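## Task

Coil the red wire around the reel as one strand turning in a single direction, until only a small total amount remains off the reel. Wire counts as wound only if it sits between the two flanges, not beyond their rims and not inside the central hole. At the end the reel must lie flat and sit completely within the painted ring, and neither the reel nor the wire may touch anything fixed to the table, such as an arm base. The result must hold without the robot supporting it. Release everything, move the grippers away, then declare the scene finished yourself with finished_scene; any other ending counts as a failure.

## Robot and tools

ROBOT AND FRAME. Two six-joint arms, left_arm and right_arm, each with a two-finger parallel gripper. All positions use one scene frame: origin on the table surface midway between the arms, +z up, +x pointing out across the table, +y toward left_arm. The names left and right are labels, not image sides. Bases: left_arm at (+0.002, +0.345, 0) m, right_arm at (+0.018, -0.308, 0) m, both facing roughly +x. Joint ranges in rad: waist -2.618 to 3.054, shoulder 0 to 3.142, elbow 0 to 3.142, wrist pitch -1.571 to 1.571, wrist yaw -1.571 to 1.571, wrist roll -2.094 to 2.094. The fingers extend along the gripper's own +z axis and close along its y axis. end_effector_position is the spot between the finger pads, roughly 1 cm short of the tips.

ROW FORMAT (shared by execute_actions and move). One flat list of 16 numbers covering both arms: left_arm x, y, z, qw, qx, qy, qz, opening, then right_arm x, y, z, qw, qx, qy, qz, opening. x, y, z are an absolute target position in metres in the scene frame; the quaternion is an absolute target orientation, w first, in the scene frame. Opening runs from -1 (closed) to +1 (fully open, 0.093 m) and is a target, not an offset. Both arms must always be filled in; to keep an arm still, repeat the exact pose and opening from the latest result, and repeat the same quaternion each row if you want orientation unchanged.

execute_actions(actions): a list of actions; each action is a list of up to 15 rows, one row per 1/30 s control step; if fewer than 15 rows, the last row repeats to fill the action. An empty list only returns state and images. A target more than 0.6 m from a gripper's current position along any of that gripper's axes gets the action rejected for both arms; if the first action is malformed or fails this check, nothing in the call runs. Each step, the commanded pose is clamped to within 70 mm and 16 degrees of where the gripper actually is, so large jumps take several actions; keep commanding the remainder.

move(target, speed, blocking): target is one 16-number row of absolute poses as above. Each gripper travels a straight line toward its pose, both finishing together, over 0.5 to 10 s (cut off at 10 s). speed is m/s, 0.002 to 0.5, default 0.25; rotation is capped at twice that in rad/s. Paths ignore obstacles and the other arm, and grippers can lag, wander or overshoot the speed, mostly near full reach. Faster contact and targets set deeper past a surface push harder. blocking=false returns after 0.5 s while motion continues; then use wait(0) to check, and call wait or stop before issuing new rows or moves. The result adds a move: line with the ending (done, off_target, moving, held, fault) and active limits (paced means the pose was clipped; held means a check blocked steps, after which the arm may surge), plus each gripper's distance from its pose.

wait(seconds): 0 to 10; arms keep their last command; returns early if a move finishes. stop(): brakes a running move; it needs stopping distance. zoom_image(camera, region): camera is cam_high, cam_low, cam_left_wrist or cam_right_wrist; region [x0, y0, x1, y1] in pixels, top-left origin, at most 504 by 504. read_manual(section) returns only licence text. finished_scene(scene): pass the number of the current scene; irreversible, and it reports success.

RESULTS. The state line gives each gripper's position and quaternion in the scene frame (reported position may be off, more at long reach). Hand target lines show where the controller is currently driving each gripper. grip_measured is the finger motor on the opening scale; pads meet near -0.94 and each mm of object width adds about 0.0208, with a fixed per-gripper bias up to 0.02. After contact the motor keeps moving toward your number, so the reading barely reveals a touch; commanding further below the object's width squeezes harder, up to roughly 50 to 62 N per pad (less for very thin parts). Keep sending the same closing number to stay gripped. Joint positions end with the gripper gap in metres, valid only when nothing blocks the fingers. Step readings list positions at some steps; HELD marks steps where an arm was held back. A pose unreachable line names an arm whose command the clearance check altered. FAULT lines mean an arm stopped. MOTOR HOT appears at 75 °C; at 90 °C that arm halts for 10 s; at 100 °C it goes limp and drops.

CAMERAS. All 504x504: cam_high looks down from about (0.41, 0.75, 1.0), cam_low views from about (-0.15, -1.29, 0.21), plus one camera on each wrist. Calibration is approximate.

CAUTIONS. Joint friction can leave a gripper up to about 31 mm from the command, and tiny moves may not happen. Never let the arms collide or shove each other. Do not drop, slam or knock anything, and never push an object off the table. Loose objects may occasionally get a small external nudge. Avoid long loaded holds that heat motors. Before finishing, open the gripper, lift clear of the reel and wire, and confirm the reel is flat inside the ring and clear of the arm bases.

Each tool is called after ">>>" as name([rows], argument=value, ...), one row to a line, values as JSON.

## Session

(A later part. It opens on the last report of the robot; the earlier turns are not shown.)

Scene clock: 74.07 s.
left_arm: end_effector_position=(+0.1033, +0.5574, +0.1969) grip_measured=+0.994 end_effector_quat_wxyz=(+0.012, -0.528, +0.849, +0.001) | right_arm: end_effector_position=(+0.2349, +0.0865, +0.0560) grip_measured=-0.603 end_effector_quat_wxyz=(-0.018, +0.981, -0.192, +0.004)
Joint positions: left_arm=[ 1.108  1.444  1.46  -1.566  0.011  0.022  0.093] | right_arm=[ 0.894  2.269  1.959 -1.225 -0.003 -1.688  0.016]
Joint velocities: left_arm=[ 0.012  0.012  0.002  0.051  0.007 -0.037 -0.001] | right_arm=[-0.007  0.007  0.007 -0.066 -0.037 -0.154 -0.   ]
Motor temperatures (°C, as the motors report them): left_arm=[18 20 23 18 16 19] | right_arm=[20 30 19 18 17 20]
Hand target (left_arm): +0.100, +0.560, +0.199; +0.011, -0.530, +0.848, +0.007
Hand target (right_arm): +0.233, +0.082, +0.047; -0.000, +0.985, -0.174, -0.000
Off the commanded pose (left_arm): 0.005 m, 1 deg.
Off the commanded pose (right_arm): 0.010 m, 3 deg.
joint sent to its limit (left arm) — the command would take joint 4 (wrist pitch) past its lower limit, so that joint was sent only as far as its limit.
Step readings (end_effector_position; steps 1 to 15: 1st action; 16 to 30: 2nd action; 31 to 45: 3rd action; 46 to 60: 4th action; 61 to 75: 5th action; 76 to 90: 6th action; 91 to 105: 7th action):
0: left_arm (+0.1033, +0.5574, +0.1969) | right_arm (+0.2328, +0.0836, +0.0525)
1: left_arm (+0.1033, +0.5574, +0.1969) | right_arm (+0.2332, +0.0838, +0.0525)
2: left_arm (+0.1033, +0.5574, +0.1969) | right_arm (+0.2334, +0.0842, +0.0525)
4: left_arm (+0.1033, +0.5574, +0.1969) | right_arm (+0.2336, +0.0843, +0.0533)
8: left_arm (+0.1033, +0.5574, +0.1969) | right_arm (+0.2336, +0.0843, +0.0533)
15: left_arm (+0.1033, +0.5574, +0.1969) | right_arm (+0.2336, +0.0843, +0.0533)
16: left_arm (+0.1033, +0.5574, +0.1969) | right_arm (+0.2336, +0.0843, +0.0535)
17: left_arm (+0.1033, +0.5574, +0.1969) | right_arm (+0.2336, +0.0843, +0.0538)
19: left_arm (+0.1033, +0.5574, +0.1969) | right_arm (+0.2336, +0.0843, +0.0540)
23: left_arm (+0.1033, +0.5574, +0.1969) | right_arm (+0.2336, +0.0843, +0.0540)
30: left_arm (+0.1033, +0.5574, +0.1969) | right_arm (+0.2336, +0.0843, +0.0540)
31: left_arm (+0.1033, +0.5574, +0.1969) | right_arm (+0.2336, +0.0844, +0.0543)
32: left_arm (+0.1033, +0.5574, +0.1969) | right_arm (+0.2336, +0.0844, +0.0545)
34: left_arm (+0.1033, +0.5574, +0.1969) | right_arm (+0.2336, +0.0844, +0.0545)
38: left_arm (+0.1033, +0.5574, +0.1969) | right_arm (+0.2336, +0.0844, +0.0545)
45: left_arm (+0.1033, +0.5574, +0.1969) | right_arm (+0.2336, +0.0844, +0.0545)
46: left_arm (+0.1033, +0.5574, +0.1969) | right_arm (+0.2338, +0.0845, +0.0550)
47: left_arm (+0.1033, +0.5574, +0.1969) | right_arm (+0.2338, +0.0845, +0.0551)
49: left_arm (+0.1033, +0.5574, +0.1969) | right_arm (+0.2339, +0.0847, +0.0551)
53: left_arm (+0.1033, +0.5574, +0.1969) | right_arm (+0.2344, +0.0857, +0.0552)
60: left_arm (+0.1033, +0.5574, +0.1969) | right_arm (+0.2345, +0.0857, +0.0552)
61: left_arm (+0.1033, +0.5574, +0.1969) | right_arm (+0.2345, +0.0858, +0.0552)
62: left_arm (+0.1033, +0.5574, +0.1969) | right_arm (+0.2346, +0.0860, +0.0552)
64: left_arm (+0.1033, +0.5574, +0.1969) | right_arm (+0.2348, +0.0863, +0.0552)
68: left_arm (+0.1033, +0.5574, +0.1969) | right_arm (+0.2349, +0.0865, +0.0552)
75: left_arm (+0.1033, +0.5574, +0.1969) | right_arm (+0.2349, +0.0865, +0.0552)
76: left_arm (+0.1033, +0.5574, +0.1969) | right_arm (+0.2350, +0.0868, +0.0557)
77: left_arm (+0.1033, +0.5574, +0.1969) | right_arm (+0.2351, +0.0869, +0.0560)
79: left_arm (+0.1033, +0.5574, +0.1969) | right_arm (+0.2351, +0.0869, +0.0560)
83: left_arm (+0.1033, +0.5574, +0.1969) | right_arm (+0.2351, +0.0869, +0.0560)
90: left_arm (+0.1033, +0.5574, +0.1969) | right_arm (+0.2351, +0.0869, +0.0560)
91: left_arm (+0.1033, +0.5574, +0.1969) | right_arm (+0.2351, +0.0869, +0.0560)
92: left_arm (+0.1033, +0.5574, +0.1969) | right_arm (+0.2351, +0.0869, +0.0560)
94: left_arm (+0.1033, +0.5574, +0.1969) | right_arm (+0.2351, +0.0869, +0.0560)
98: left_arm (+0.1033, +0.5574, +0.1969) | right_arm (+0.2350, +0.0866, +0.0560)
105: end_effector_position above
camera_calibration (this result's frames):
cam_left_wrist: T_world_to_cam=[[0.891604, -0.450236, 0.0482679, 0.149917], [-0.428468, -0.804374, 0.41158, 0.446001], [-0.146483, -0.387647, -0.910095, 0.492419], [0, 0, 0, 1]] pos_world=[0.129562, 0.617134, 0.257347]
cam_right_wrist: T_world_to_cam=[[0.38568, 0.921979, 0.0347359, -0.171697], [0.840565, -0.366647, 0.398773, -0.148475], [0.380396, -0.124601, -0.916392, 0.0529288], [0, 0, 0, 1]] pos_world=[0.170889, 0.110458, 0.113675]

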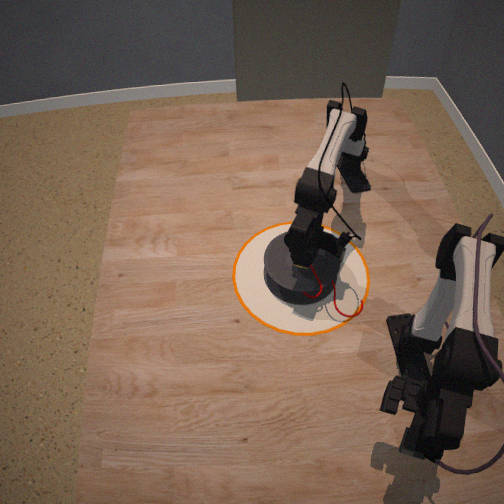

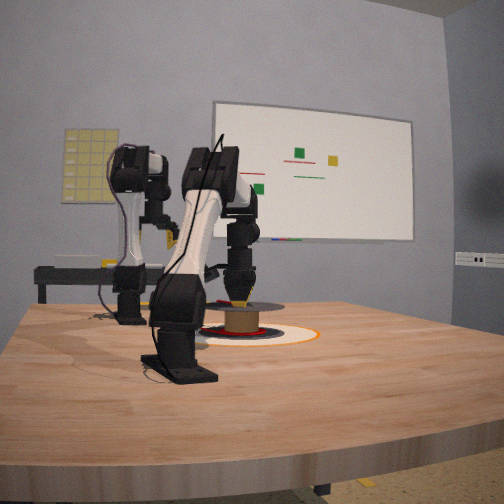

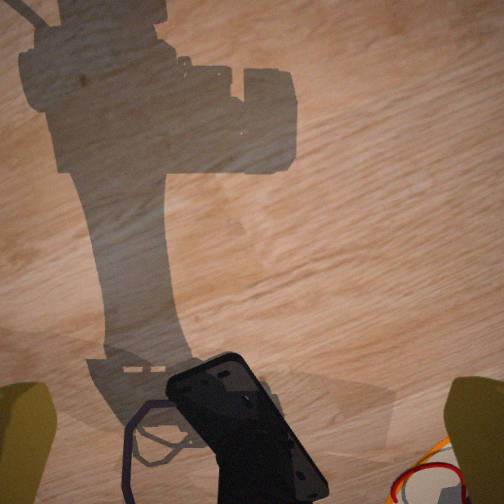

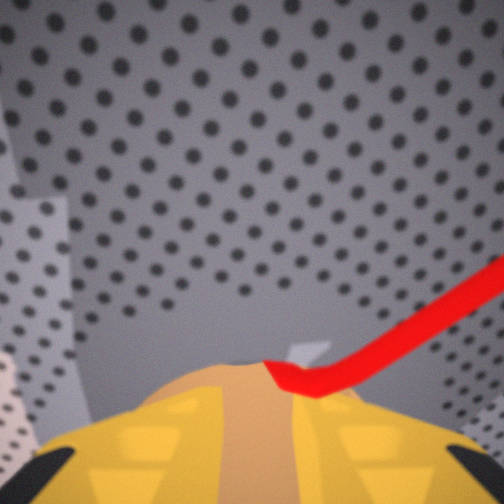

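>>> execute_actions([
  [[0.10,0.56,0.20,0,-0.53,0.848,0,1, 0.234,0.085,0.056,0,-0.9848,0.1736,0,-0.9],[0.10,0.56,0.20,0,-0.53,0.848,0,1, 0.234,0.085,0.056,0,-0.9848,0.1736,0,-0.9],[0.10,0.56,0.20,0,-0.53,0.848,0,1, 0.234,0.085,0.056,0,-0.9848,0.1736,0,-0.9],[0.10,0.56,0.20,0,-0.53,0.848,0,1, 0.234,0.085,0.056,0,-0.9848,0.1736,0,-0.9],[0.10,0.56,0.20,0,-0.53,0.848,0,1, 0.234,0.085,0.056,0,-0.9848,0.1736,0,-0.9],[0.10,0.56,0.20,0,-0.53,0.848,0,1, 0.234,0.085,0.056,0,-0.9848,0.1736,0,-0.9],[0.10,0.56,0.20,0,-0.53,0.848,0,1, 0.234,0.085,0.062,0,-0.9848,0.1736,0,-0.9],[0.10,0.56,0.20,0,-0.53,0.848,0,1, 0.234,0.085,0.066,0,-0.9848,0.1736,0,-0.9],[0.10,0.56,0.20,0,-0.53,0.848,0,1, 0.234,0.085,0.070,0,-0.9848,0.1736,0,-0.9],[0.10,0.56,0.20,0,-0.53,0.848,0,1, 0.234,0.085,0.074,0,-0.9848,0.1736,0,-0.9],[0.10,0.56,0.20,0,-0.53,0.848,0,1, 0.234,0.085,0.078,0,-0.9848,0.1736,0,-0.9],[0.10,0.56,0.20,0,-0.53,0.848,0,1, 0.234,0.085,0.08,0,-0.9848,0.1736,0,-0.9]],
  [[0.10,0.56,0.20,0,-0.53,0.848,0,1, 0.234,0.084,0.08,0,-0.7071,0.7071,0,-1]],
  [[0.10,0.56,0.20,0,-0.53,0.848,0,1, 0.234,0.084,0.08,0,-0.3420,0.9397,0,-1]],
  [[0.10,0.56,0.20,0,-0.53,0.848,0,1, 0.234,0.084,0.08,0,0,1,0,-1]],
  [[0.10,0.56,0.20,0,-0.53,0.848,0,1, 0.234,0.084,0.075,0,0.4226,0.9063,0,-1]],
  [[0.10,0.56,0.20,0,-0.53,0.848,0,1, 0.234,0.084,0.07,0,0.4226,0.9063,0,-1]],
])

Scene clock: 80.27 s.
left_arm: end_effector_position=(+0.1033, +0.5574, +0.1969) grip_measured=+0.994 end_effector_quat_wxyz=(+0.012, -0.528, +0.849, +0.001) | right_arm: end_effector_position=(+0.2350, +0.0867, +0.0774) grip_measured=-0.999 end_effector_quat_wxyz=(-0.000, +0.361, +0.932, +0.012)
Joint positions: left_arm=[ 1.108  1.444  1.46  -1.566  0.011  0.022  0.093] | right_arm=[ 0.894  2.283  2.068 -1.333 -0.003  1.807  0.   ]
Joint velocities: left_arm=[-0.017 -0.002  0.007 -0.066 -0.007  0.066  0.   ] | right_arm=[-0.012  0.007 -0.012  0.007  0.007  0.813  0.   ]
Motor temperatures (°C, as the motors report them): left_arm=[18 20 23 18 16 19] | right_arm=[20 31 20 18 17 20]
Hand target (left_arm): +0.100, +0.560, +0.199; +0.011, -0.530, +0.848, +0.007
Hand target (right_arm): +0.234, +0.084, +0.070; -0.001, +0.419, +0.908, +0.000
Off the commanded pose (left_arm): 0.005 m, 1 deg.
Off the commanded pose (right_arm): 0.008 m, 8 deg.
joint sent to its limit (left arm) — the command would take joint 4 (wrist pitch) past its lower limit, so that joint was sent only as far as its limit.
Step readings (end_effector_position; steps 1 to 15: 1st action; 16 to 30: 2nd action; 31 to 45: 3rd action; 46 to 60: 4th action; 61 to 75: 5th action; 76 to 90: 6th action):
0: left_arm (+0.1033, +0.5574, +0.1969) | right_arm (+0.2349, +0.0865, +0.0560)
1: left_arm (+0.1033, +0.5574, +0.1969) | right_arm (+0.2350, +0.0866, +0.0577)
2: left_arm (+0.1033, +0.5574, +0.1969) | right_arm (+0.2351, +0.0869, +0.0582)
4: left_arm (+0.1033, +0.5574, +0.1969) | right_arm (+0.2355, +0.0876, +0.0587)
8: left_arm (+0.1033, +0.5574, +0.1969) | right_arm (+0.2348, +0.0863, +0.0606)
15: left_arm (+0.1033, +0.5574, +0.1969) | right_arm (+0.2373, +0.0910, +0.0811)
16: left_arm (+0.1033, +0.5574, +0.1969) | right_arm (+0.2372, +0.0908, +0.0818)
17: left_arm (+0.1033, +0.5574, +0.1969) | right_arm (+0.2369, +0.0901, +0.0817)
19: left_arm (+0.1033, +0.5574, +0.1969) | right_arm (+0.2364, +0.0892, +0.0808)
23: left_arm (+0.1033, +0.5574, +0.1969) | right_arm (+0.2362, +0.0889, +0.0805)
30: left_arm (+0.1033, +0.5574, +0.1969) | right_arm (+0.2362, +0.0889, +0.0805)
31: left_arm (+0.1033, +0.5574, +0.1969) | right_arm (+0.2362, +0.0889, +0.0805)
32: left_arm (+0.1033, +0.5574, +0.1969) | right_arm (+0.2362, +0.0889, +0.0805)
34: left_arm (+0.1033, +0.5574, +0.1969) | right_arm (+0.2362, +0.0889, +0.0805)
38: left_arm (+0.1033, +0.5574, +0.1969) | right_arm (+0.2362, +0.0889, +0.0805)
45: left_arm (+0.1033, +0.5574, +0.1969) | right_arm (+0.2362, +0.0889, +0.0805)
46: left_arm (+0.1033, +0.5574, +0.1969) | right_arm (+0.2362, +0.0889, +0.0805)
47: left_arm (+0.1033, +0.5574, +0.1969) | right_arm (+0.2362, +0.0889, +0.0805)
49: left_arm (+0.1033, +0.5574, +0.1969) | right_arm (+0.2362, +0.0889, +0.0805)
53: left_arm (+0.1033, +0.5574, +0.1969) | right_arm (+0.2362, +0.0889, +0.0805)
60: left_arm (+0.1033, +0.5574, +0.1969) | right_arm (+0.2362, +0.0889, +0.0805)
61: left_arm (+0.1033, +0.5574, +0.1969) | right_arm (+0.2361, +0.0887, +0.0799)
62: left_arm (+0.1033, +0.5574, +0.1969) | right_arm (+0.2357, +0.0881, +0.0791)
64: left_arm (+0.1033, +0.5574, +0.1969) | right_arm (+0.2351, +0.0869, +0.0776)
68: left_arm (+0.1033, +0.5574, +0.1969) | right_arm (+0.2350, +0.0867, +0.0774)
75: left_arm (+0.1033, +0.5574, +0.1969) | right_arm (+0.2350, +0.0867, +0.0774)
76: left_arm (+0.1033, +0.5574, +0.1969) | right_arm (+0.2350, +0.0867, +0.0774)
77: left_arm (+0.1033, +0.5574, +0.1969) | right_arm (+0.2350, +0.0867, +0.0774)
79: left_arm (+0.1033, +0.5574, +0.1969) | right_arm (+0.2350, +0.0867, +0.0774)
83: left_arm (+0.1033, +0.5574, +0.1969) | right_arm (+0.2350, +0.0867, +0.0774)
90: end_effector_position above
camera_calibration (this result's frames):
cam_left_wrist: T_world_to_cam=[[0.891604, -0.450236, 0.0482679, 0.149917], [-0.428468, -0.804374, 0.41158, 0.446001], [-0.146483, -0.387647, -0.910095, 0.492419], [0, 0, 0, 1]] pos_world=[0.129562, 0.617134, 0.257347]
cam_right_wrist: T_world_to_cam=[[-0.681053, -0.731887, -0.0225217, 0.225849], [-0.675079, 0.615683, 0.406451, 0.113371], [-0.28361, 0.292019, -0.913395, 0.192173], [0, 0, 0, 1]] pos_world=[0.284852, 0.0393769, 0.134536]

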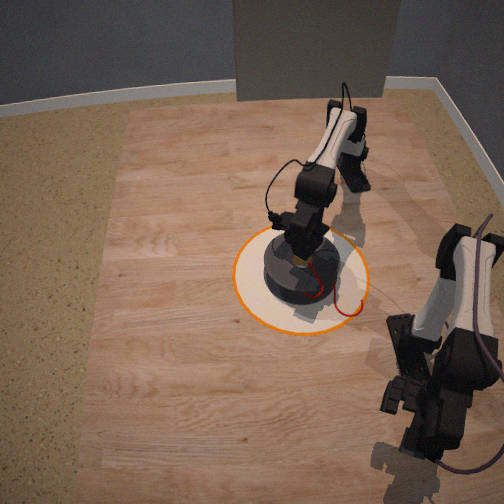

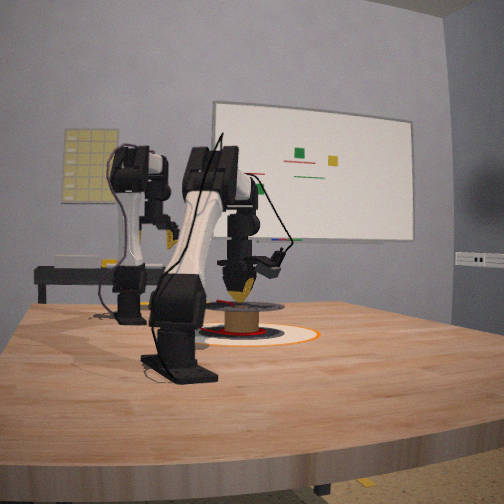

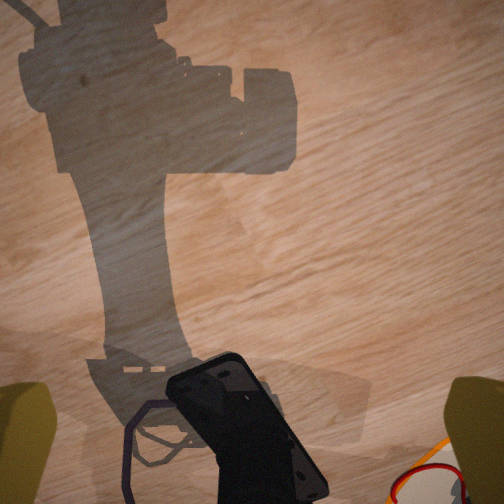

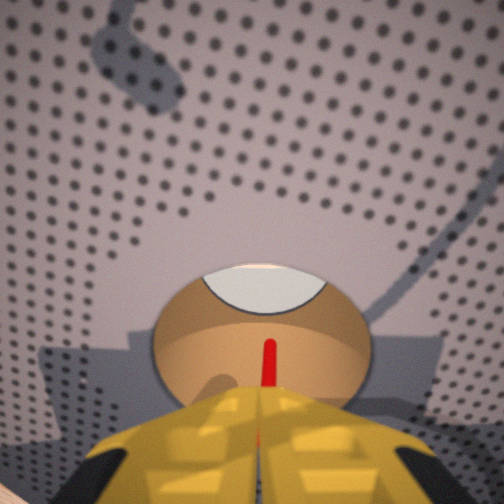

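>>> execute_actions([
  [[0.10,0.56,0.20,0,-0.53,0.848,0,1, 0.234,0.085,0.062,0,0.4226,0.9063,0,-1],[0.10,0.56,0.20,0,-0.53,0.848,0,1, 0.234,0.085,0.058,0,0.4226,0.9063,0,-1],[0.10,0.56,0.20,0,-0.53,0.848,0,1, 0.234,0.085,0.054,0,0.4226,0.9063,0,-1],[0.10,0.56,0.20,0,-0.53,0.848,0,1, 0.234,0.085,0.051,0,0.4226,0.9063,0,-1],[0.10,0.56,0.20,0,-0.53,0.848,0,1, 0.234,0.085,0.048,0,0.4226,0.9063,0,-1],[0.10,0.56,0.20,0,-0.53,0.848,0,1, 0.234,0.084,0.045,0,0.4226,0.9063,0,-1],[0.10,0.56,0.20,0,-0.53,0.848,0,1, 0.234,0.084,0.043,0,0.4226,0.9063,0,-1],[0.10,0.56,0.20,0,-0.53,0.848,0,1, 0.234,0.084,0.042,0,0.4226,0.9063,0,-1]],
  [[0.10,0.56,0.20,0,-0.53,0.848,0,1, 0.234,0.084,0.046,0,0.4226,0.9063,0,-0.6]],
  [[0.10,0.56,0.20,0,-0.53,0.848,0,1, 0.234,0.084,0.047,0,0.0872,0.9962,0,-0.6]],
  [[0.10,0.56,0.20,0,-0.53,0.848,0,1, 0.234,0.084,0.047,0,-0.2588,0.9659,0,-0.6]],
  [[0.10,0.56,0.20,0,-0.53,0.848,0,1, 0.234,0.084,0.047,0,-0.5736,0.8192,0,-0.6]],
])

Scene clock: 83.77 s.
left_arm: end_effector_position=(+0.1033, +0.5574, +0.1969) grip_measured=+0.994 end_effector_quat_wxyz=(+0.012, -0.528, +0.849, +0.001) | right_arm: end_effector_position=(+0.2362, +0.0878, +0.0552) grip_measured=-0.603 end_effector_quat_wxyz=(+0.013, -0.498, +0.867, +0.008)
Joint positions: left_arm=[ 1.108  1.444  1.46  -1.566  0.011  0.022  0.093] | right_arm=[ 0.894  2.283  1.981 -1.238  0.     0.026  0.016]
Joint velocities: left_arm=[-0.012 -0.007 -0.017 -0.037 -0.007  0.022  0.001] | right_arm=[-0.002 -0.002 -0.007  0.007 -0.037 -0.96   0.001]
Motor temperatures (°C, as the motors report them): left_arm=[18 20 24 18 16 19] | right_arm=[20 31 20 18 17 20]
Hand target (left_arm): +0.100, +0.560, +0.199; +0.011, -0.530, +0.848, +0.007
Hand target (right_arm): +0.234, +0.084, +0.047; +0.001, -0.567, +0.824, -0.001
Off the commanded pose (left_arm): 0.005 m, 1 deg.
Off the commanded pose (right_arm): 0.009 m, 10 deg.
joint sent to its limit (left arm) — the command would take joint 4 (wrist pitch) past its lower limit, so that joint was sent only as far as its limit.
Step readings (end_effector_position; steps 1 to 15: 1st action; 16 to 30: 2nd action; 31 to 45: 3rd action; 46 to 60: 4th action; 61 to 75: 5th action):
0: left_arm (+0.1033, +0.5574, +0.1969) | right_arm (+0.2350, +0.0867, +0.0774)
1: left_arm (+0.1033, +0.5574, +0.1969) | right_arm (+0.2350, +0.0868, +0.0769)
2: left_arm (+0.1033, +0.5574, +0.1969) | right_arm (+0.2350, +0.0867, +0.0756)
4: left_arm (+0.1033, +0.5574, +0.1969) | right_arm (+0.2344, +0.0856, +0.0701)
8: left_arm (+0.1033, +0.5574, +0.1969) | right_arm (+0.2317, +0.0808, +0.0568)
15: left_arm (+0.1033, +0.5574, +0.1969) | right_arm (+0.2329, +0.0835, +0.0551)
16: left_arm (+0.1033, +0.5574, +0.1969) | right_arm (+0.2333, +0.0838, +0.0551)
17: left_arm (+0.1033, +0.5574, +0.1969) | right_arm (+0.2340, +0.0848, +0.0551)
19: left_arm (+0.1033, +0.5574, +0.1969) | right_arm (+0.2341, +0.0848, +0.0551)
23: left_arm (+0.1033, +0.5574, +0.1969) | right_arm (+0.2341, +0.0848, +0.0551)
30: left_arm (+0.1033, +0.5574, +0.1969) | right_arm (+0.2341, +0.0848, +0.0551)
31: left_arm (+0.1033, +0.5574, +0.1969) | right_arm (+0.2341, +0.0848, +0.0551)
32: left_arm (+0.1033, +0.5574, +0.1969) | right_arm (+0.2341, +0.0848, +0.0551)
34: left_arm (+0.1033, +0.5574, +0.1969) | right_arm (+0.2341, +0.0848, +0.0551)
38: left_arm (+0.1033, +0.5574, +0.1969) | right_arm (+0.2341, +0.0848, +0.0551)
45: left_arm (+0.1033, +0.5574, +0.1969) | right_arm (+0.2341, +0.0848, +0.0551)
46: left_arm (+0.1033, +0.5574, +0.1969) | right_arm (+0.2341, +0.0848, +0.0551)
47: left_arm (+0.1033, +0.5574, +0.1969) | right_arm (+0.2341, +0.0848, +0.0551)
49: left_arm (+0.1033, +0.5574, +0.1969) | right_arm (+0.2341, +0.0848, +0.0551)
53: left_arm (+0.1033, +0.5574, +0.1969) | right_arm (+0.2341, +0.0848, +0.0551)
60: left_arm (+0.1033, +0.5574, +0.1969) | right_arm (+0.2353, +0.0860, +0.0551)
61: left_arm (+0.1033, +0.5574, +0.1969) | right_arm (+0.2353, +0.0861, +0.0551)
62: left_arm (+0.1033, +0.5574, +0.1969) | right_arm (+0.2354, +0.0862, +0.0551)
64: left_arm (+0.1033, +0.5574, +0.1969) | right_arm (+0.2357, +0.0867, +0.0551)
68: left_arm (+0.1033, +0.5574, +0.1969) | right_arm (+0.2361, +0.0875, +0.0552)
75: end_effector_position above
camera_calibration (this result's frames):
cam_left_wrist: T_world_to_cam=[[0.891604, -0.450236, 0.0482679, 0.149917], [-0.428468, -0.804374, 0.41158, 0.446001], [-0.146483, -0.387647, -0.910095, 0.492419], [0, 0, 0, 1]] pos_world=[0.129562, 0.617134, 0.257347]
cam_right_wrist: T_world_to_cam=[[0.858216, -0.513284, -0.00216279, -0.15701], [-0.476082, -0.797576, 0.37043, 0.201638], [-0.191861, -0.31688, -0.928858, 0.20454], [0, 0, 0, 1]] pos_world=[0.269988, 0.145045, 0.114956]

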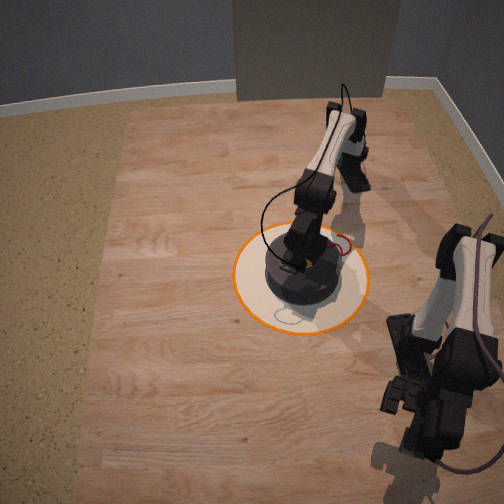

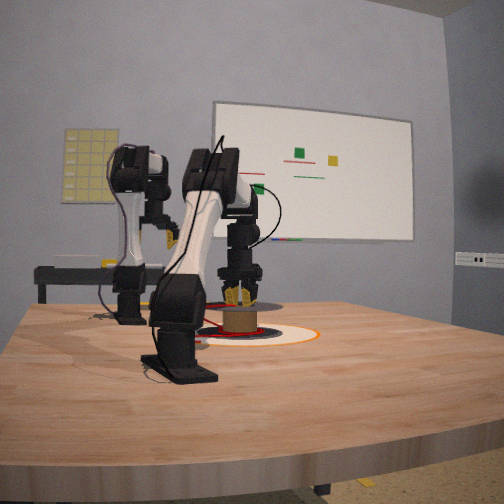

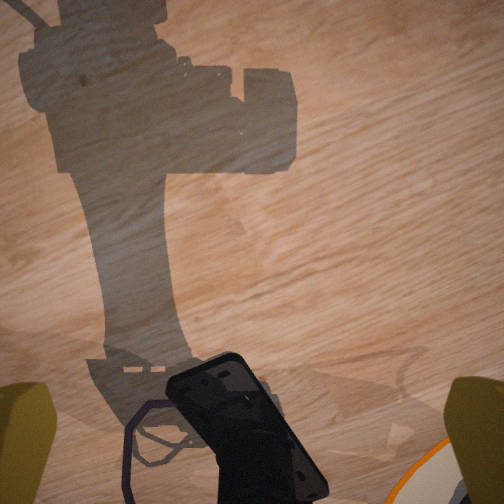

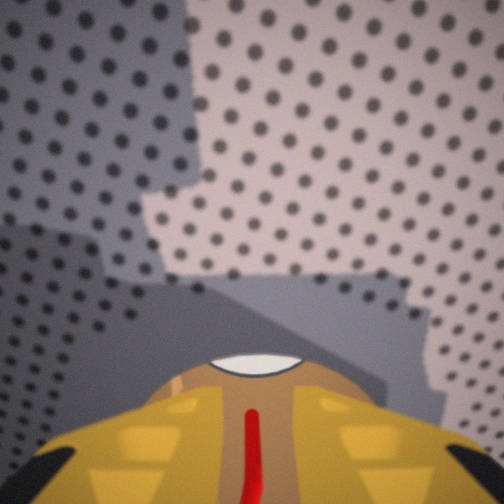

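>>> zoom_image(camera="cam_high", region=[270, 210, 390, 320])

>>> zoom_image(camera="cam_low", region=[170, 280, 300, 360])

Region (270, 210, 390, 320) of cam_high's 504x504 image, scaled by 4.200, with more detail than that image has; it fills the top 462 rows of this view, and the rest is white.

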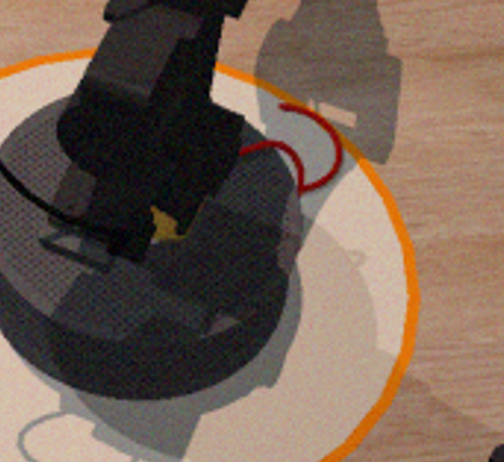

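Region (170, 280, 300, 360) of cam_low's 504x504 image, scaled by 3.877, with more detail than that image has; it fills the top 310 rows of this view, and the rest is white.

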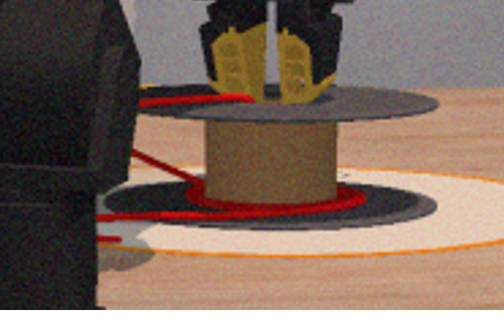

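>>> execute_actions([
  [[0.10,0.56,0.20,0,-0.53,0.848,0,1, 0.234,0.084,0.047,0,-0.8192,0.5736,0,-0.6]],
  [[0.10,0.56,0.20,0,-0.53,0.848,0,1, 0.234,0.084,0.047,0,-0.9659,0.2588,0,-0.6]],
  [[0.10,0.56,0.20,0,-0.53,0.848,0,1, 0.234,0.084,0.047,0,-0.9848,0.1736,0,-0.6]],
])

Scene clock: 90.00 s.
left_arm: end_effector_position=(+0.1033, +0.5574, +0.1969) grip_measured=+0.994 end_effector_quat_wxyz=(+0.012, -0.528, +0.849, +0.001) | right_arm: end_effector_position=(+0.2365, +0.0880, +0.0555) grip_measured=-0.603 end_effector_quat_wxyz=(-0.015, +0.982, -0.188, +0.005)
Joint positions: left_arm=[ 1.108  1.444  1.46  -1.566  0.011  0.022  0.093] | right_arm=[ 0.894  2.283  1.981 -1.236  0.001 -1.695  0.016]
Joint velocities: left_arm=[-0.017  0.002 -0.002 -0.022  0.022 -0.037  0.   ] | right_arm=[ 0.002 -0.012  0.007  0.007 -0.007 -0.11  -0.001]
Motor temperatures (°C, as the motors report them): left_arm=[18 20 24 18 16 19] | right_arm=[20 32 20 18 17 20]
Hand target (left_arm): +0.100, +0.560, +0.199; +0.011, -0.530, +0.848, +0.007
Hand target (right_arm): +0.234, +0.084, +0.047; -0.000, +0.985, -0.174, -0.000
Off the commanded pose (left_arm): 0.005 m, 1 deg.
Off the commanded pose (right_arm): 0.010 m, 3 deg.
joint sent to its limit (left arm) — the command would take joint 4 (wrist pitch) past its lower limit, so that joint was sent only as far as its limit.
Step readings (end_effector_position; steps 1 to 15: 1st action; 16 to 30: 2nd action; 31 to 45: 3rd action):
0: left_arm (+0.1033, +0.5574, +0.1969) | right_arm (+0.2362, +0.0878, +0.0552)
1: left_arm (+0.1033, +0.5574, +0.1969) | right_arm (+0.2363, +0.0878, +0.0555)
2: left_arm (+0.1033, +0.5574, +0.1969) | right_arm (+0.2363, +0.0878, +0.0555)
4: left_arm (+0.1033, +0.5574, +0.1969) | right_arm (+0.2364, +0.0880, +0.0555)
8: left_arm (+0.1033, +0.5574, +0.1969) | right_arm (+0.2364, +0.0880, +0.0555)
15: left_arm (+0.1033, +0.5574, +0.1969) | right_arm (+0.2364, +0.0880, +0.0555)
16: left_arm (+0.1033, +0.5574, +0.1969) | right_arm (+0.2364, +0.0880, +0.0555)
17: left_arm (+0.1033, +0.5574, +0.1969) | right_arm (+0.2365, +0.0880, +0.0555)
19: left_arm (+0.1033, +0.5574, +0.1969) | right_arm (+0.2365, +0.0880, +0.0555)
23: left_arm (+0.1033, +0.5574, +0.1969) | right_arm (+0.2365, +0.0880, +0.0555)
30: left_arm (+0.1033, +0.5574, +0.1969) | right_arm (+0.2365, +0.0880, +0.0555)
31: left_arm (+0.1033, +0.5574, +0.1969) | right_arm (+0.2365, +0.0880, +0.0555)
32: left_arm (+0.1033, +0.5574, +0.1969) | right_arm (+0.2365, +0.0880, +0.0555)
34: left_arm (+0.1033, +0.5574, +0.1969) | right_arm (+0.2365, +0.0880, +0.0555)
38: left_arm (+0.1033, +0.5574, +0.1969) | right_arm (+0.2365, +0.0880, +0.0555)
45: end_effector_position above
camera_calibration (this result's frames):
cam_left_wrist: T_world_to_cam=[[0.891604, -0.450236, 0.0482679, 0.149917], [-0.428468, -0.804374, 0.41158, 0.446001], [-0.146483, -0.387647, -0.910095, 0.492419], [0, 0, 0, 1]] pos_world=[0.129562, 0.617134, 0.257347]
cam_right_wrist: T_world_to_cam=[[0.379401, 0.924716, 0.0308893, -0.172273], [0.84225, -0.359, 0.402163, -0.150292], [0.382976, -0.126565, -0.915047, 0.0515265], [0, 0, 0, 1]] pos_world=[0.172211, 0.11187, 0.112912]

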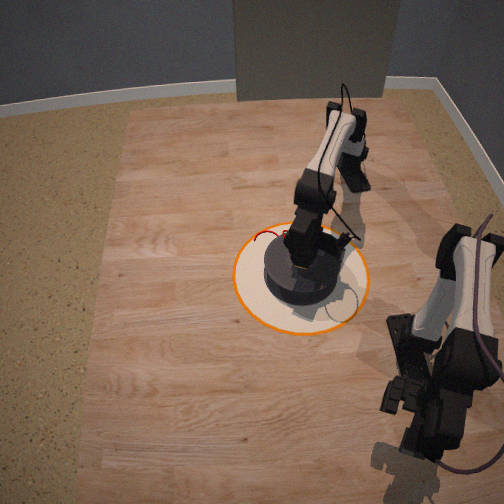

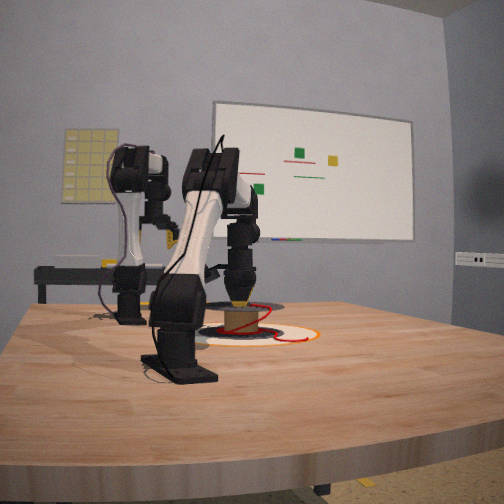

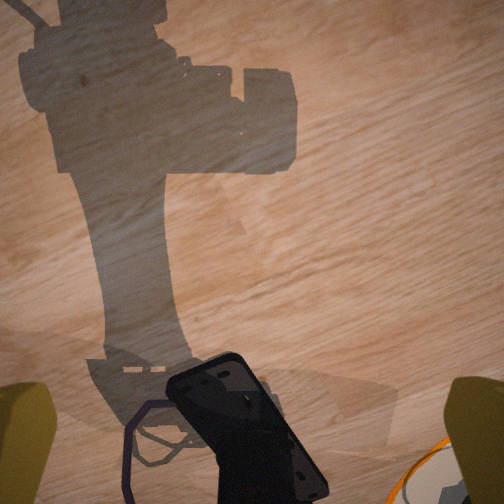

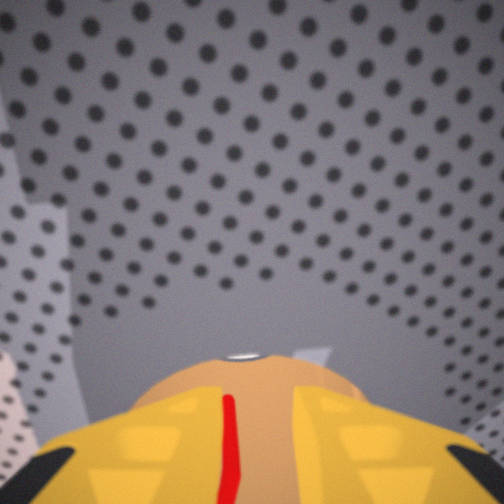

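>>> zoom_image(camera="cam_low", region=[190, 280, 330, 360])

Region (190, 280, 330, 360) of cam_low's 504x504 image, scaled by 3.600, with more detail than that image has; it fills the top 288 rows of this view, and the rest is white.

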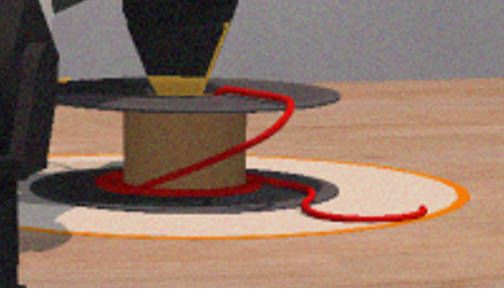

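>>> execute_actions([
  [[0.10,0.56,0.20,0,-0.53,0.848,0,1, 0.235,0.086,0.056,0,-0.9848,0.1736,0,-0.76],[0.10,0.56,0.20,0,-0.53,0.848,0,1, 0.235,0.086,0.056,0,-0.9848,0.1736,0,-0.76],[0.10,0.56,0.20,0,-0.53,0.848,0,1, 0.235,0.086,0.056,0,-0.9848,0.1736,0,-0.76],[0.10,0.56,0.20,0,-0.53,0.848,0,1, 0.235,0.086,0.056,0,-0.9848,0.1736,0,-0.76],[0.10,0.56,0.20,0,-0.53,0.848,0,1, 0.235,0.086,0.056,0,-0.9848,0.1736,0,-0.76],[0.10,0.56,0.20,0,-0.53,0.848,0,1, 0.235,0.086,0.062,0,-0.9848,0.1736,0,-0.76],[0.10,0.56,0.20,0,-0.53,0.848,0,1, 0.235,0.086,0.066,0,-0.9848,0.1736,0,-0.76],[0.10,0.56,0.20,0,-0.53,0.848,0,1, 0.235,0.086,0.070,0,-0.9848,0.1736,0,-0.76],[0.10,0.56,0.20,0,-0.53,0.848,0,1, 0.235,0.085,0.074,0,-0.9848,0.1736,0,-0.76],[0.10,0.56,0.20,0,-0.53,0.848,0,1, 0.235,0.084,0.078,0,-0.9848,0.1736,0,-0.76],[0.10,0.56,0.20,0,-0.53,0.848,0,1, 0.235,0.084,0.082,0,-0.9848,0.1736,0,-0.76]],
  [[0.10,0.56,0.20,0,-0.53,0.848,0,1, 0.235,0.085,0.082,0,-0.7071,0.7071,0,-0.85]],
  [[0.10,0.56,0.20,0,-0.53,0.848,0,1, 0.235,0.085,0.082,0,-0.3420,0.9397,0,-1]],
  [[0.10,0.56,0.20,0,-0.53,0.848,0,1, 0.235,0.085,0.082,0,0,1,0,-1]],
  [[0.10,0.56,0.20,0,-0.53,0.848,0,1, 0.235,0.085,0.078,0,0.4226,0.9063,0,-1]],
  [[0.10,0.56,0.20,0,-0.53,0.848,0,1, 0.235,0.085,0.072,0,0.4226,0.9063,0,-1]],
])

Scene clock: 95.47 s.
left_arm: end_effector_position=(+0.1033, +0.5574, +0.1969) grip_measured=+0.994 end_effector_quat_wxyz=(+0.012, -0.528, +0.849, +0.001) | right_arm: end_effector_position=(+0.2360, +0.0872, +0.0776) grip_measured=-0.999 end_effector_quat_wxyz=(+0.002, +0.361, +0.933, +0.009)
Joint positions: left_arm=[ 1.108  1.444  1.46  -1.566  0.011  0.022  0.093] | right_arm=[ 0.894  2.293  2.085 -1.345  0.001  1.806  0.   ]
Joint velocities: left_arm=[ 0.002 -0.022  0.017 -0.022 -0.022  0.037  0.   ] | right_arm=[-0.007 -0.002 -0.007 -0.051 -0.022  0.828  0.   ]
Motor temperatures (°C, as the motors report them): left_arm=[18 20 24 18 16 19] | right_arm=[20 33 20 18 17 20]
Hand target (left_arm): +0.100, +0.560, +0.199; +0.011, -0.530, +0.848, +0.007
Hand target (right_arm): +0.235, +0.085, +0.072; -0.001, +0.419, +0.908, +0.000
Off the commanded pose (left_arm): 0.005 m, 1 deg.
Off the commanded pose (right_arm): 0.006 m, 8 deg.
joint sent to its limit (left arm) — the command would take joint 4 (wrist pitch) past its lower limit, so that joint was sent only as far as its limit.
Step readings (end_effector_position; steps 1 to 15: 1st action; 16 to 30: 2nd action; 31 to 45: 3rd action; 46 to 60: 4th action; 61 to 75: 5th action; 76 to 90: 6th action):
0: left_arm (+0.1033, +0.5574, +0.1969) | right_arm (+0.2365, +0.0881, +0.0557)
1: left_arm (+0.1033, +0.5574, +0.1969) | right_arm (+0.2365, +0.0880, +0.0570)
2: left_arm (+0.1033, +0.5574, +0.1969) | right_arm (+0.2364, +0.0879, +0.0573)
4: left_arm (+0.1033, +0.5574, +0.1969) | right_arm (+0.2364, +0.0879, +0.0582)
8: left_arm (+0.1033, +0.5574, +0.1969) | right_arm (+0.2361, +0.0875, +0.0631)
15: left_arm (+0.1033, +0.5574, +0.1969) | right_arm (+0.2375, +0.0899, +0.0810)
16: left_arm (+0.1033, +0.5574, +0.1969) | right_arm (+0.2372, +0.0895, +0.0810)
17: left_arm (+0.1033, +0.5574, +0.1969) | right_arm (+0.2372, +0.0895, +0.0810)
19: left_arm (+0.1033, +0.5574, +0.1969) | right_arm (+0.2372, +0.0895, +0.0810)
23: left_arm (+0.1033, +0.5574, +0.1969) | right_arm (+0.2372, +0.0895, +0.0810)
30: left_arm (+0.1033, +0.5574, +0.1969) | right_arm (+0.2372, +0.0895, +0.0810)
31: left_arm (+0.1033, +0.5574, +0.1969) | right_arm (+0.2372, +0.0895, +0.0810)
32: left_arm (+0.1033, +0.5574, +0.1969) | right_arm (+0.2372, +0.0895, +0.0810)
34: left_arm (+0.1033, +0.5574, +0.1969) | right_arm (+0.2372, +0.0895, +0.0810)
38: left_arm (+0.1033, +0.5574, +0.1969) | right_arm (+0.2372, +0.0895, +0.0810)
45: left_arm (+0.1033, +0.5574, +0.1969) | right_arm (+0.2372, +0.0895, +0.0810)
46: left_arm (+0.1033, +0.5574, +0.1969) | right_arm (+0.2372, +0.0895, +0.0810)
47: left_arm (+0.1033, +0.5574, +0.1969) | right_arm (+0.2372, +0.0895, +0.0810)
49: left_arm (+0.1033, +0.5574, +0.1969) | right_arm (+0.2372, +0.0895, +0.0810)
53: left_arm (+0.1033, +0.5574, +0.1969) | right_arm (+0.2372, +0.0895, +0.0810)
60: left_arm (+0.1033, +0.5574, +0.1969) | right_arm (+0.2372, +0.0895, +0.0810)
61: left_arm (+0.1033, +0.5574, +0.1969) | right_arm (+0.2372, +0.0895, +0.0810)
62: left_arm (+0.1033, +0.5574, +0.1969) | right_arm (+0.2372, +0.0895, +0.0810)
64: left_arm (+0.1033, +0.5574, +0.1969) | right_arm (+0.2372, +0.0895, +0.0810)
68: left_arm (+0.1033, +0.5574, +0.1969) | right_arm (+0.2372, +0.0895, +0.0810)
75: left_arm (+0.1033, +0.5574, +0.1969) | right_arm (+0.2372, +0.0895, +0.0810)
76: left_arm (+0.1033, +0.5574, +0.1969) | right_arm (+0.2372, +0.0893, +0.0804)
77: left_arm (+0.1033, +0.5574, +0.1969) | right_arm (+0.2369, +0.0888, +0.0796)
79: left_arm (+0.1033, +0.5574, +0.1969) | right_arm (+0.2361, +0.0874, +0.0778)
83: left_arm (+0.1033, +0.5574, +0.1969) | right_arm (+0.2360, +0.0872, +0.0776)
90: end_effector_position above
camera_calibration (this result's frames):
cam_left_wrist: T_world_to_cam=[[0.891604, -0.450236, 0.0482679, 0.149917], [-0.428468, -0.804374, 0.41158, 0.446001], [-0.146483, -0.387647, -0.910095, 0.492419], [0, 0, 0, 1]] pos_world=[0.129562, 0.617134, 0.257347]
cam_right_wrist: T_world_to_cam=[[-0.680521, -0.732462, -0.0197554, 0.22661], [-0.676113, 0.61732, 0.402228, 0.114074], [-0.282422, 0.287082, -0.915326, 0.192841], [0, 0, 0, 1]] pos_world=[0.285802, 0.0402017, 0.135105]

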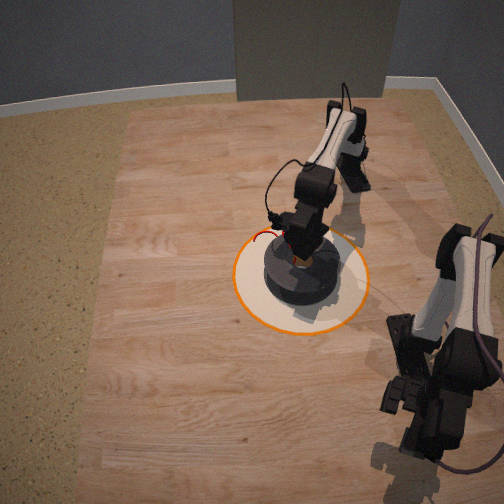

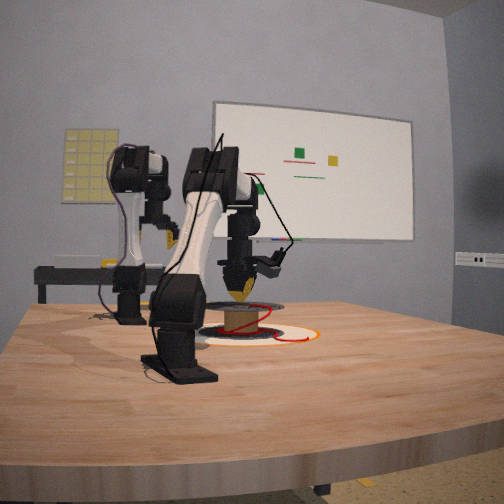

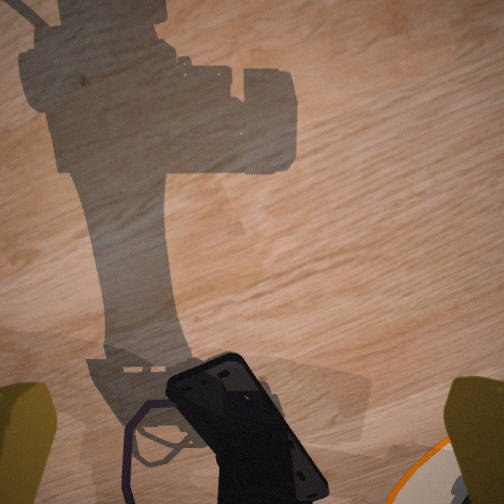

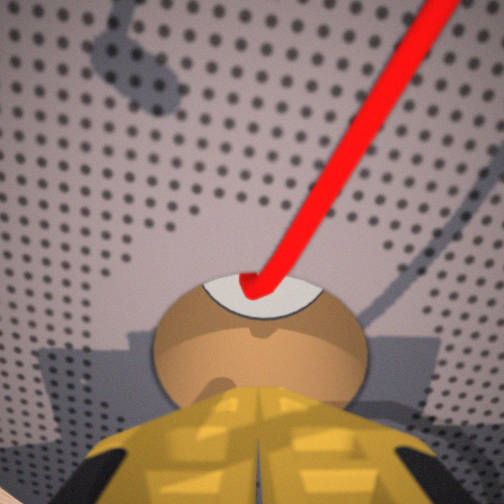

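>>> execute_actions([
  [[0.10,0.56,0.20,0,-0.53,0.848,0,1, 0.235,0.085,0.062,0,0.4226,0.9063,0,-1],[0.10,0.56,0.20,0,-0.53,0.848,0,1, 0.235,0.085,0.058,0,0.4226,0.9063,0,-1],[0.10,0.56,0.20,0,-0.53,0.848,0,1, 0.235,0.085,0.054,0,0.4226,0.9063,0,-1],[0.10,0.56,0.20,0,-0.53,0.848,0,1, 0.235,0.085,0.051,0,0.4226,0.9063,0,-1],[0.10,0.56,0.20,0,-0.53,0.848,0,1, 0.235,0.085,0.048,0,0.4226,0.9063,0,-1],[0.10,0.56,0.20,0,-0.53,0.848,0,1, 0.235,0.085,0.045,0,0.4226,0.9063,0,-1],[0.10,0.56,0.20,0,-0.53,0.848,0,1, 0.235,0.085,0.042,0,0.4226,0.9063,0,-1],[0.10,0.56,0.20,0,-0.53,0.848,0,1, 0.235,0.085,0.040,0,0.4226,0.9063,0,-1]],
  [[0.10,0.56,0.20,0,-0.53,0.848,0,1, 0.235,0.085,0.040,0,0.4226,0.9063,0,-1]],
  [[0.10,0.56,0.20,0,-0.53,0.848,0,1, 0.235,0.085,0.046,0,0.4226,0.9063,0,-0.6]],
  [[0.12,0.53,0.19,0,-0.53,0.848,0,1, 0.235,0.085,0.047,0,0.0872,0.9962,0,-0.6]],
  [[0.14,0.50,0.18,0,-0.53,0.848,0,1, 0.235,0.085,0.047,0,-0.2588,0.9659,0,-0.6]],
  [[0.16,0.47,0.17,0,-0.53,0.848,0,1, 0.235,0.085,0.047,0,-0.5736,0.8192,0,-0.6]],
  [[0.16,0.47,0.17,0,-0.53,0.848,0,1, 0.235,0.085,0.047,0,-0.766,0.6428,0,-0.6]],
  [[0.16,0.47,0.17,0,-0.53,0.848,0,1, 0.235,0.085,0.047,0,-0.766,0.6428,0,-0.6]],
])

Scene clock: 100.33 s.
left_arm: end_effector_position=(+0.1585, +0.4709, +0.1686) grip_measured=+0.994 end_effector_quat_wxyz=(-0.014, -0.532, +0.846, -0.004) | right_arm: end_effector_position=(+0.2352, +0.0864, +0.0546) grip_measured=-0.603 end_effector_quat_wxyz=(-0.009, +0.759, -0.651, -0.003)
Joint positions: left_arm=[ 0.655  1.338  1.259 -1.521  0.003 -0.44   0.093] | right_arm=[ 0.894  2.288  1.986 -1.25  -0.001 -0.657  0.016]
Joint velocities: left_arm=[ 0.007 -0.002 -0.012 -0.037 -0.051 -0.022 -0.001] | right_arm=[-0.012  0.017 -0.017 -0.037 -0.066 -0.007 -0.   ]
Motor temperatures (°C, as the motors report them): left_arm=[18 20 24 18 16 19] | right_arm=[20 34 20 18 17 20]
Hand target (left_arm): +0.160, +0.470, +0.170; -0.000, -0.530, +0.848, -0.000
Hand target (right_arm): +0.235, +0.085, +0.047; -0.000, +0.766, -0.643, -0.000
Off the commanded pose (left_arm): 0.002 m, 2 deg.
Off the commanded pose (right_arm): 0.008 m, 2 deg.
Step readings (end_effector_position; steps 1 to 15: 1st action; 16 to 30: 2nd action; 31 to 45: 3rd action; 46 to 60: 4th action; 61 to 75: 5th action; 76 to 90: 6th action; 91 to 105: 7th action; 106 to 120: 8th action):
0: left_arm (+0.1033, +0.5574, +0.1969) | right_arm (+0.2360, +0.0872, +0.0776)
1: left_arm (+0.1033, +0.5574, +0.1969) | right_arm (+0.2359, +0.0871, +0.0766)
2: left_arm (+0.1033, +0.5574, +0.1969) | right_arm (+0.2359, +0.0870, +0.0747)
4: left_arm (+0.1033, +0.5574, +0.1969) | right_arm (+0.2348, +0.0851, +0.0676)
8: left_arm (+0.1033, +0.5574, +0.1969) | right_arm (+0.2321, +0.0805, +0.0547)
15: left_arm (+0.1033, +0.5574, +0.1969) | right_arm (+0.2343, +0.0846, +0.0534)
16: left_arm (+0.1033, +0.5574, +0.1969) | right_arm (+0.2343, +0.0846, +0.0534)
17: left_arm (+0.1033, +0.5574, +0.1969) | right_arm (+0.2343, +0.0846, +0.0534)
19: left_arm (+0.1033, +0.5574, +0.1969) | right_arm (+0.2343, +0.0846, +0.0534)
23: left_arm (+0.1033, +0.5574, +0.1969) | right_arm (+0.2343, +0.0846, +0.0534)
30: left_arm (+0.1033, +0.5574, +0.1969) | right_arm (+0.2343, +0.0846, +0.0534)
31: left_arm (+0.1033, +0.5574, +0.1969) | right_arm (+0.2348, +0.0848, +0.0534)
32: left_arm (+0.1033, +0.5574, +0.1969) | right_arm (+0.2351, +0.0857, +0.0534)
34: left_arm (+0.1033, +0.5574, +0.1969) | right_arm (+0.2351, +0.0857, +0.0534)
38: left_arm (+0.1033, +0.5574, +0.1969) | right_arm (+0.2351, +0.0857, +0.0534)
45: left_arm (+0.1033, +0.5574, +0.1969) | right_arm (+0.2351, +0.0857, +0.0534)
46: left_arm (+0.1050, +0.5557, +0.1955) | right_arm (+0.2351, +0.0857, +0.0534)
47: left_arm (+0.1095, +0.5501, +0.1929) | right_arm (+0.2351, +0.0857, +0.0534)
49: left_arm (+0.1181, +0.5390, +0.1889) | right_arm (+0.2351, +0.0857, +0.0534)
53: left_arm (+0.1218, +0.5349, +0.1876) | right_arm (+0.2351, +0.0857, +0.0534)
60: left_arm (+0.1217, +0.5348, +0.1880) | right_arm (+0.2351, +0.0857, +0.0534)
61: left_arm (+0.1237, +0.5327, +0.1862) | right_arm (+0.2351, +0.0857, +0.0534)
62: left_arm (+0.1283, +0.5249, +0.1828) | right_arm (+0.2351, +0.0858, +0.0534)
64: left_arm (+0.1357, +0.5087, +0.1785) | right_arm (+0.2352, +0.0859, +0.0534)
68: left_arm (+0.1398, +0.5025, +0.1786) | right_arm (+0.2353, +0.0860, +0.0541)
75: left_arm (+0.1398, +0.5025, +0.1787) | right_arm (+0.2353, +0.0860, +0.0541)
76: left_arm (+0.1419, +0.5002, +0.1771) | right_arm (+0.2353, +0.0861, +0.0544)
77: left_arm (+0.1467, +0.4922, +0.1742) | right_arm (+0.2353, +0.0861, +0.0546)
79: left_arm (+0.1540, +0.4762, +0.1700) | right_arm (+0.2353, +0.0861, +0.0546)
83: left_arm (+0.1576, +0.4702, +0.1687) | right_arm (+0.2353, +0.0861, +0.0546)
90: left_arm (+0.1580, +0.4705, +0.1686) | right_arm (+0.2354, +0.0861, +0.0546)
91: left_arm (+0.1581, +0.4706, +0.1686) | right_arm (+0.2354, +0.0861, +0.0546)
92: left_arm (+0.1582, +0.4707, +0.1686) | right_arm (+0.2355, +0.0862, +0.0546)
94: left_arm (+0.1583, +0.4708, +0.1686) | right_arm (+0.2355, +0.0862, +0.0546)
98: left_arm (+0.1585, +0.4709, +0.1686) | right_arm (+0.2355, +0.0862, +0.0546)
105: left_arm (+0.1585, +0.4709, +0.1686) | right_arm (+0.2353, +0.0863, +0.0546)
106: left_arm (+0.1585, +0.4709, +0.1686) | right_arm (+0.2353, +0.0863, +0.0546)
107: left_arm (+0.1585, +0.4709, +0.1686) | right_arm (+0.2352, +0.0863, +0.0546)
109: left_arm (+0.1585, +0.4709, +0.1686) | right_arm (+0.2352, +0.0864, +0.0546)
113: left_arm (+0.1585, +0.4709, +0.1686) | right_arm (+0.2352, +0.0864, +0.0546)
120: end_effector_position above
camera_calibration (this result's frames):
cam_left_wrist: T_world_to_cam=[[0.897422, -0.440262, 0.0283296, 0.0608827], [-0.403518, -0.793175, 0.456121, 0.395026], [-0.178343, -0.420765, -0.889467, 0.458426], [0, 0, 0, 1]] pos_world=[0.18652, 0.533019, 0.225849]
cam_right_wrist: T_world_to_cam=[[0.989754, 0.142475, 0.00935939, -0.245024], [0.128035, -0.914629, 0.383486, 0.067538], [0.0631977, -0.378359, -0.923499, 0.148391], [0, 0, 0, 1]] pos_world=[0.224488, 0.152827, 0.113432]

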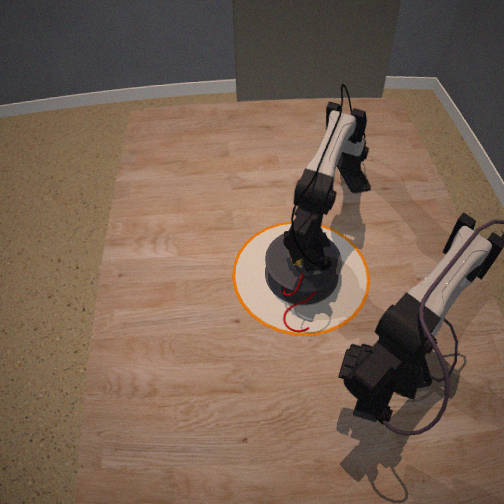

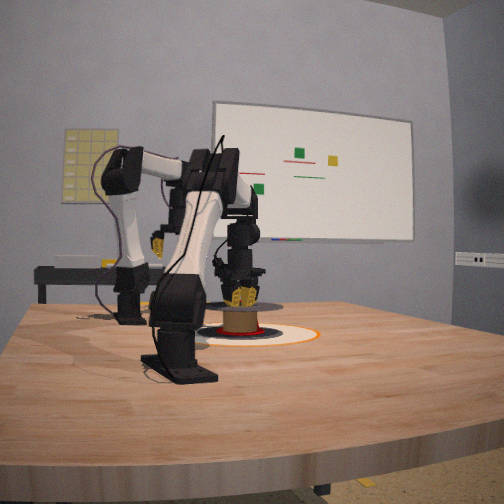

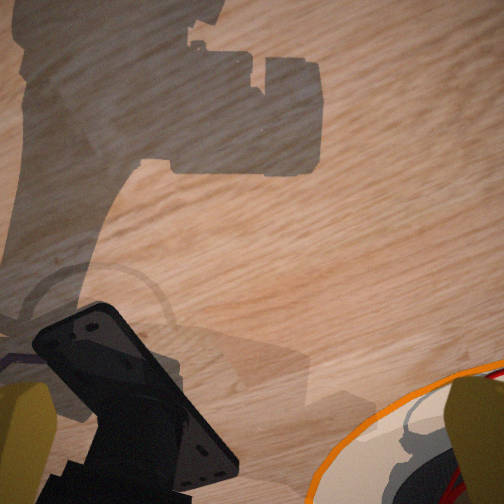

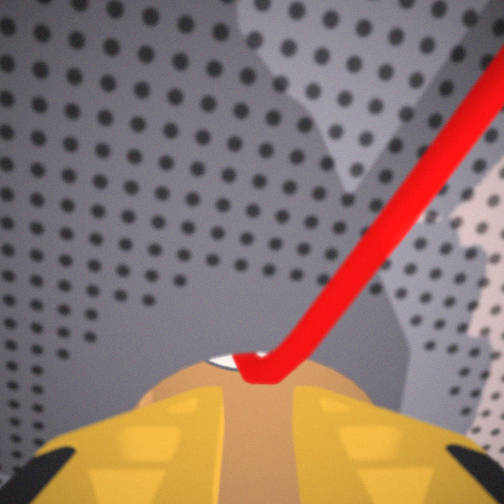

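>>> zoom_image(camera="cam_high", region=[250, 230, 370, 345])

Region (250, 230, 370, 345) of cam_high's 504x504 image, scaled by 4.200, with more detail than that image has; it fills the top 483 rows of this view, and the rest is white.

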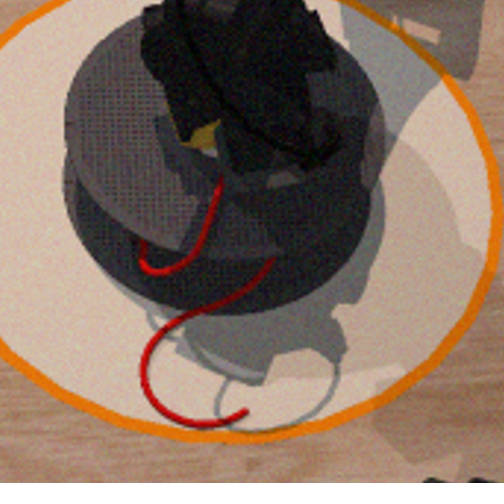

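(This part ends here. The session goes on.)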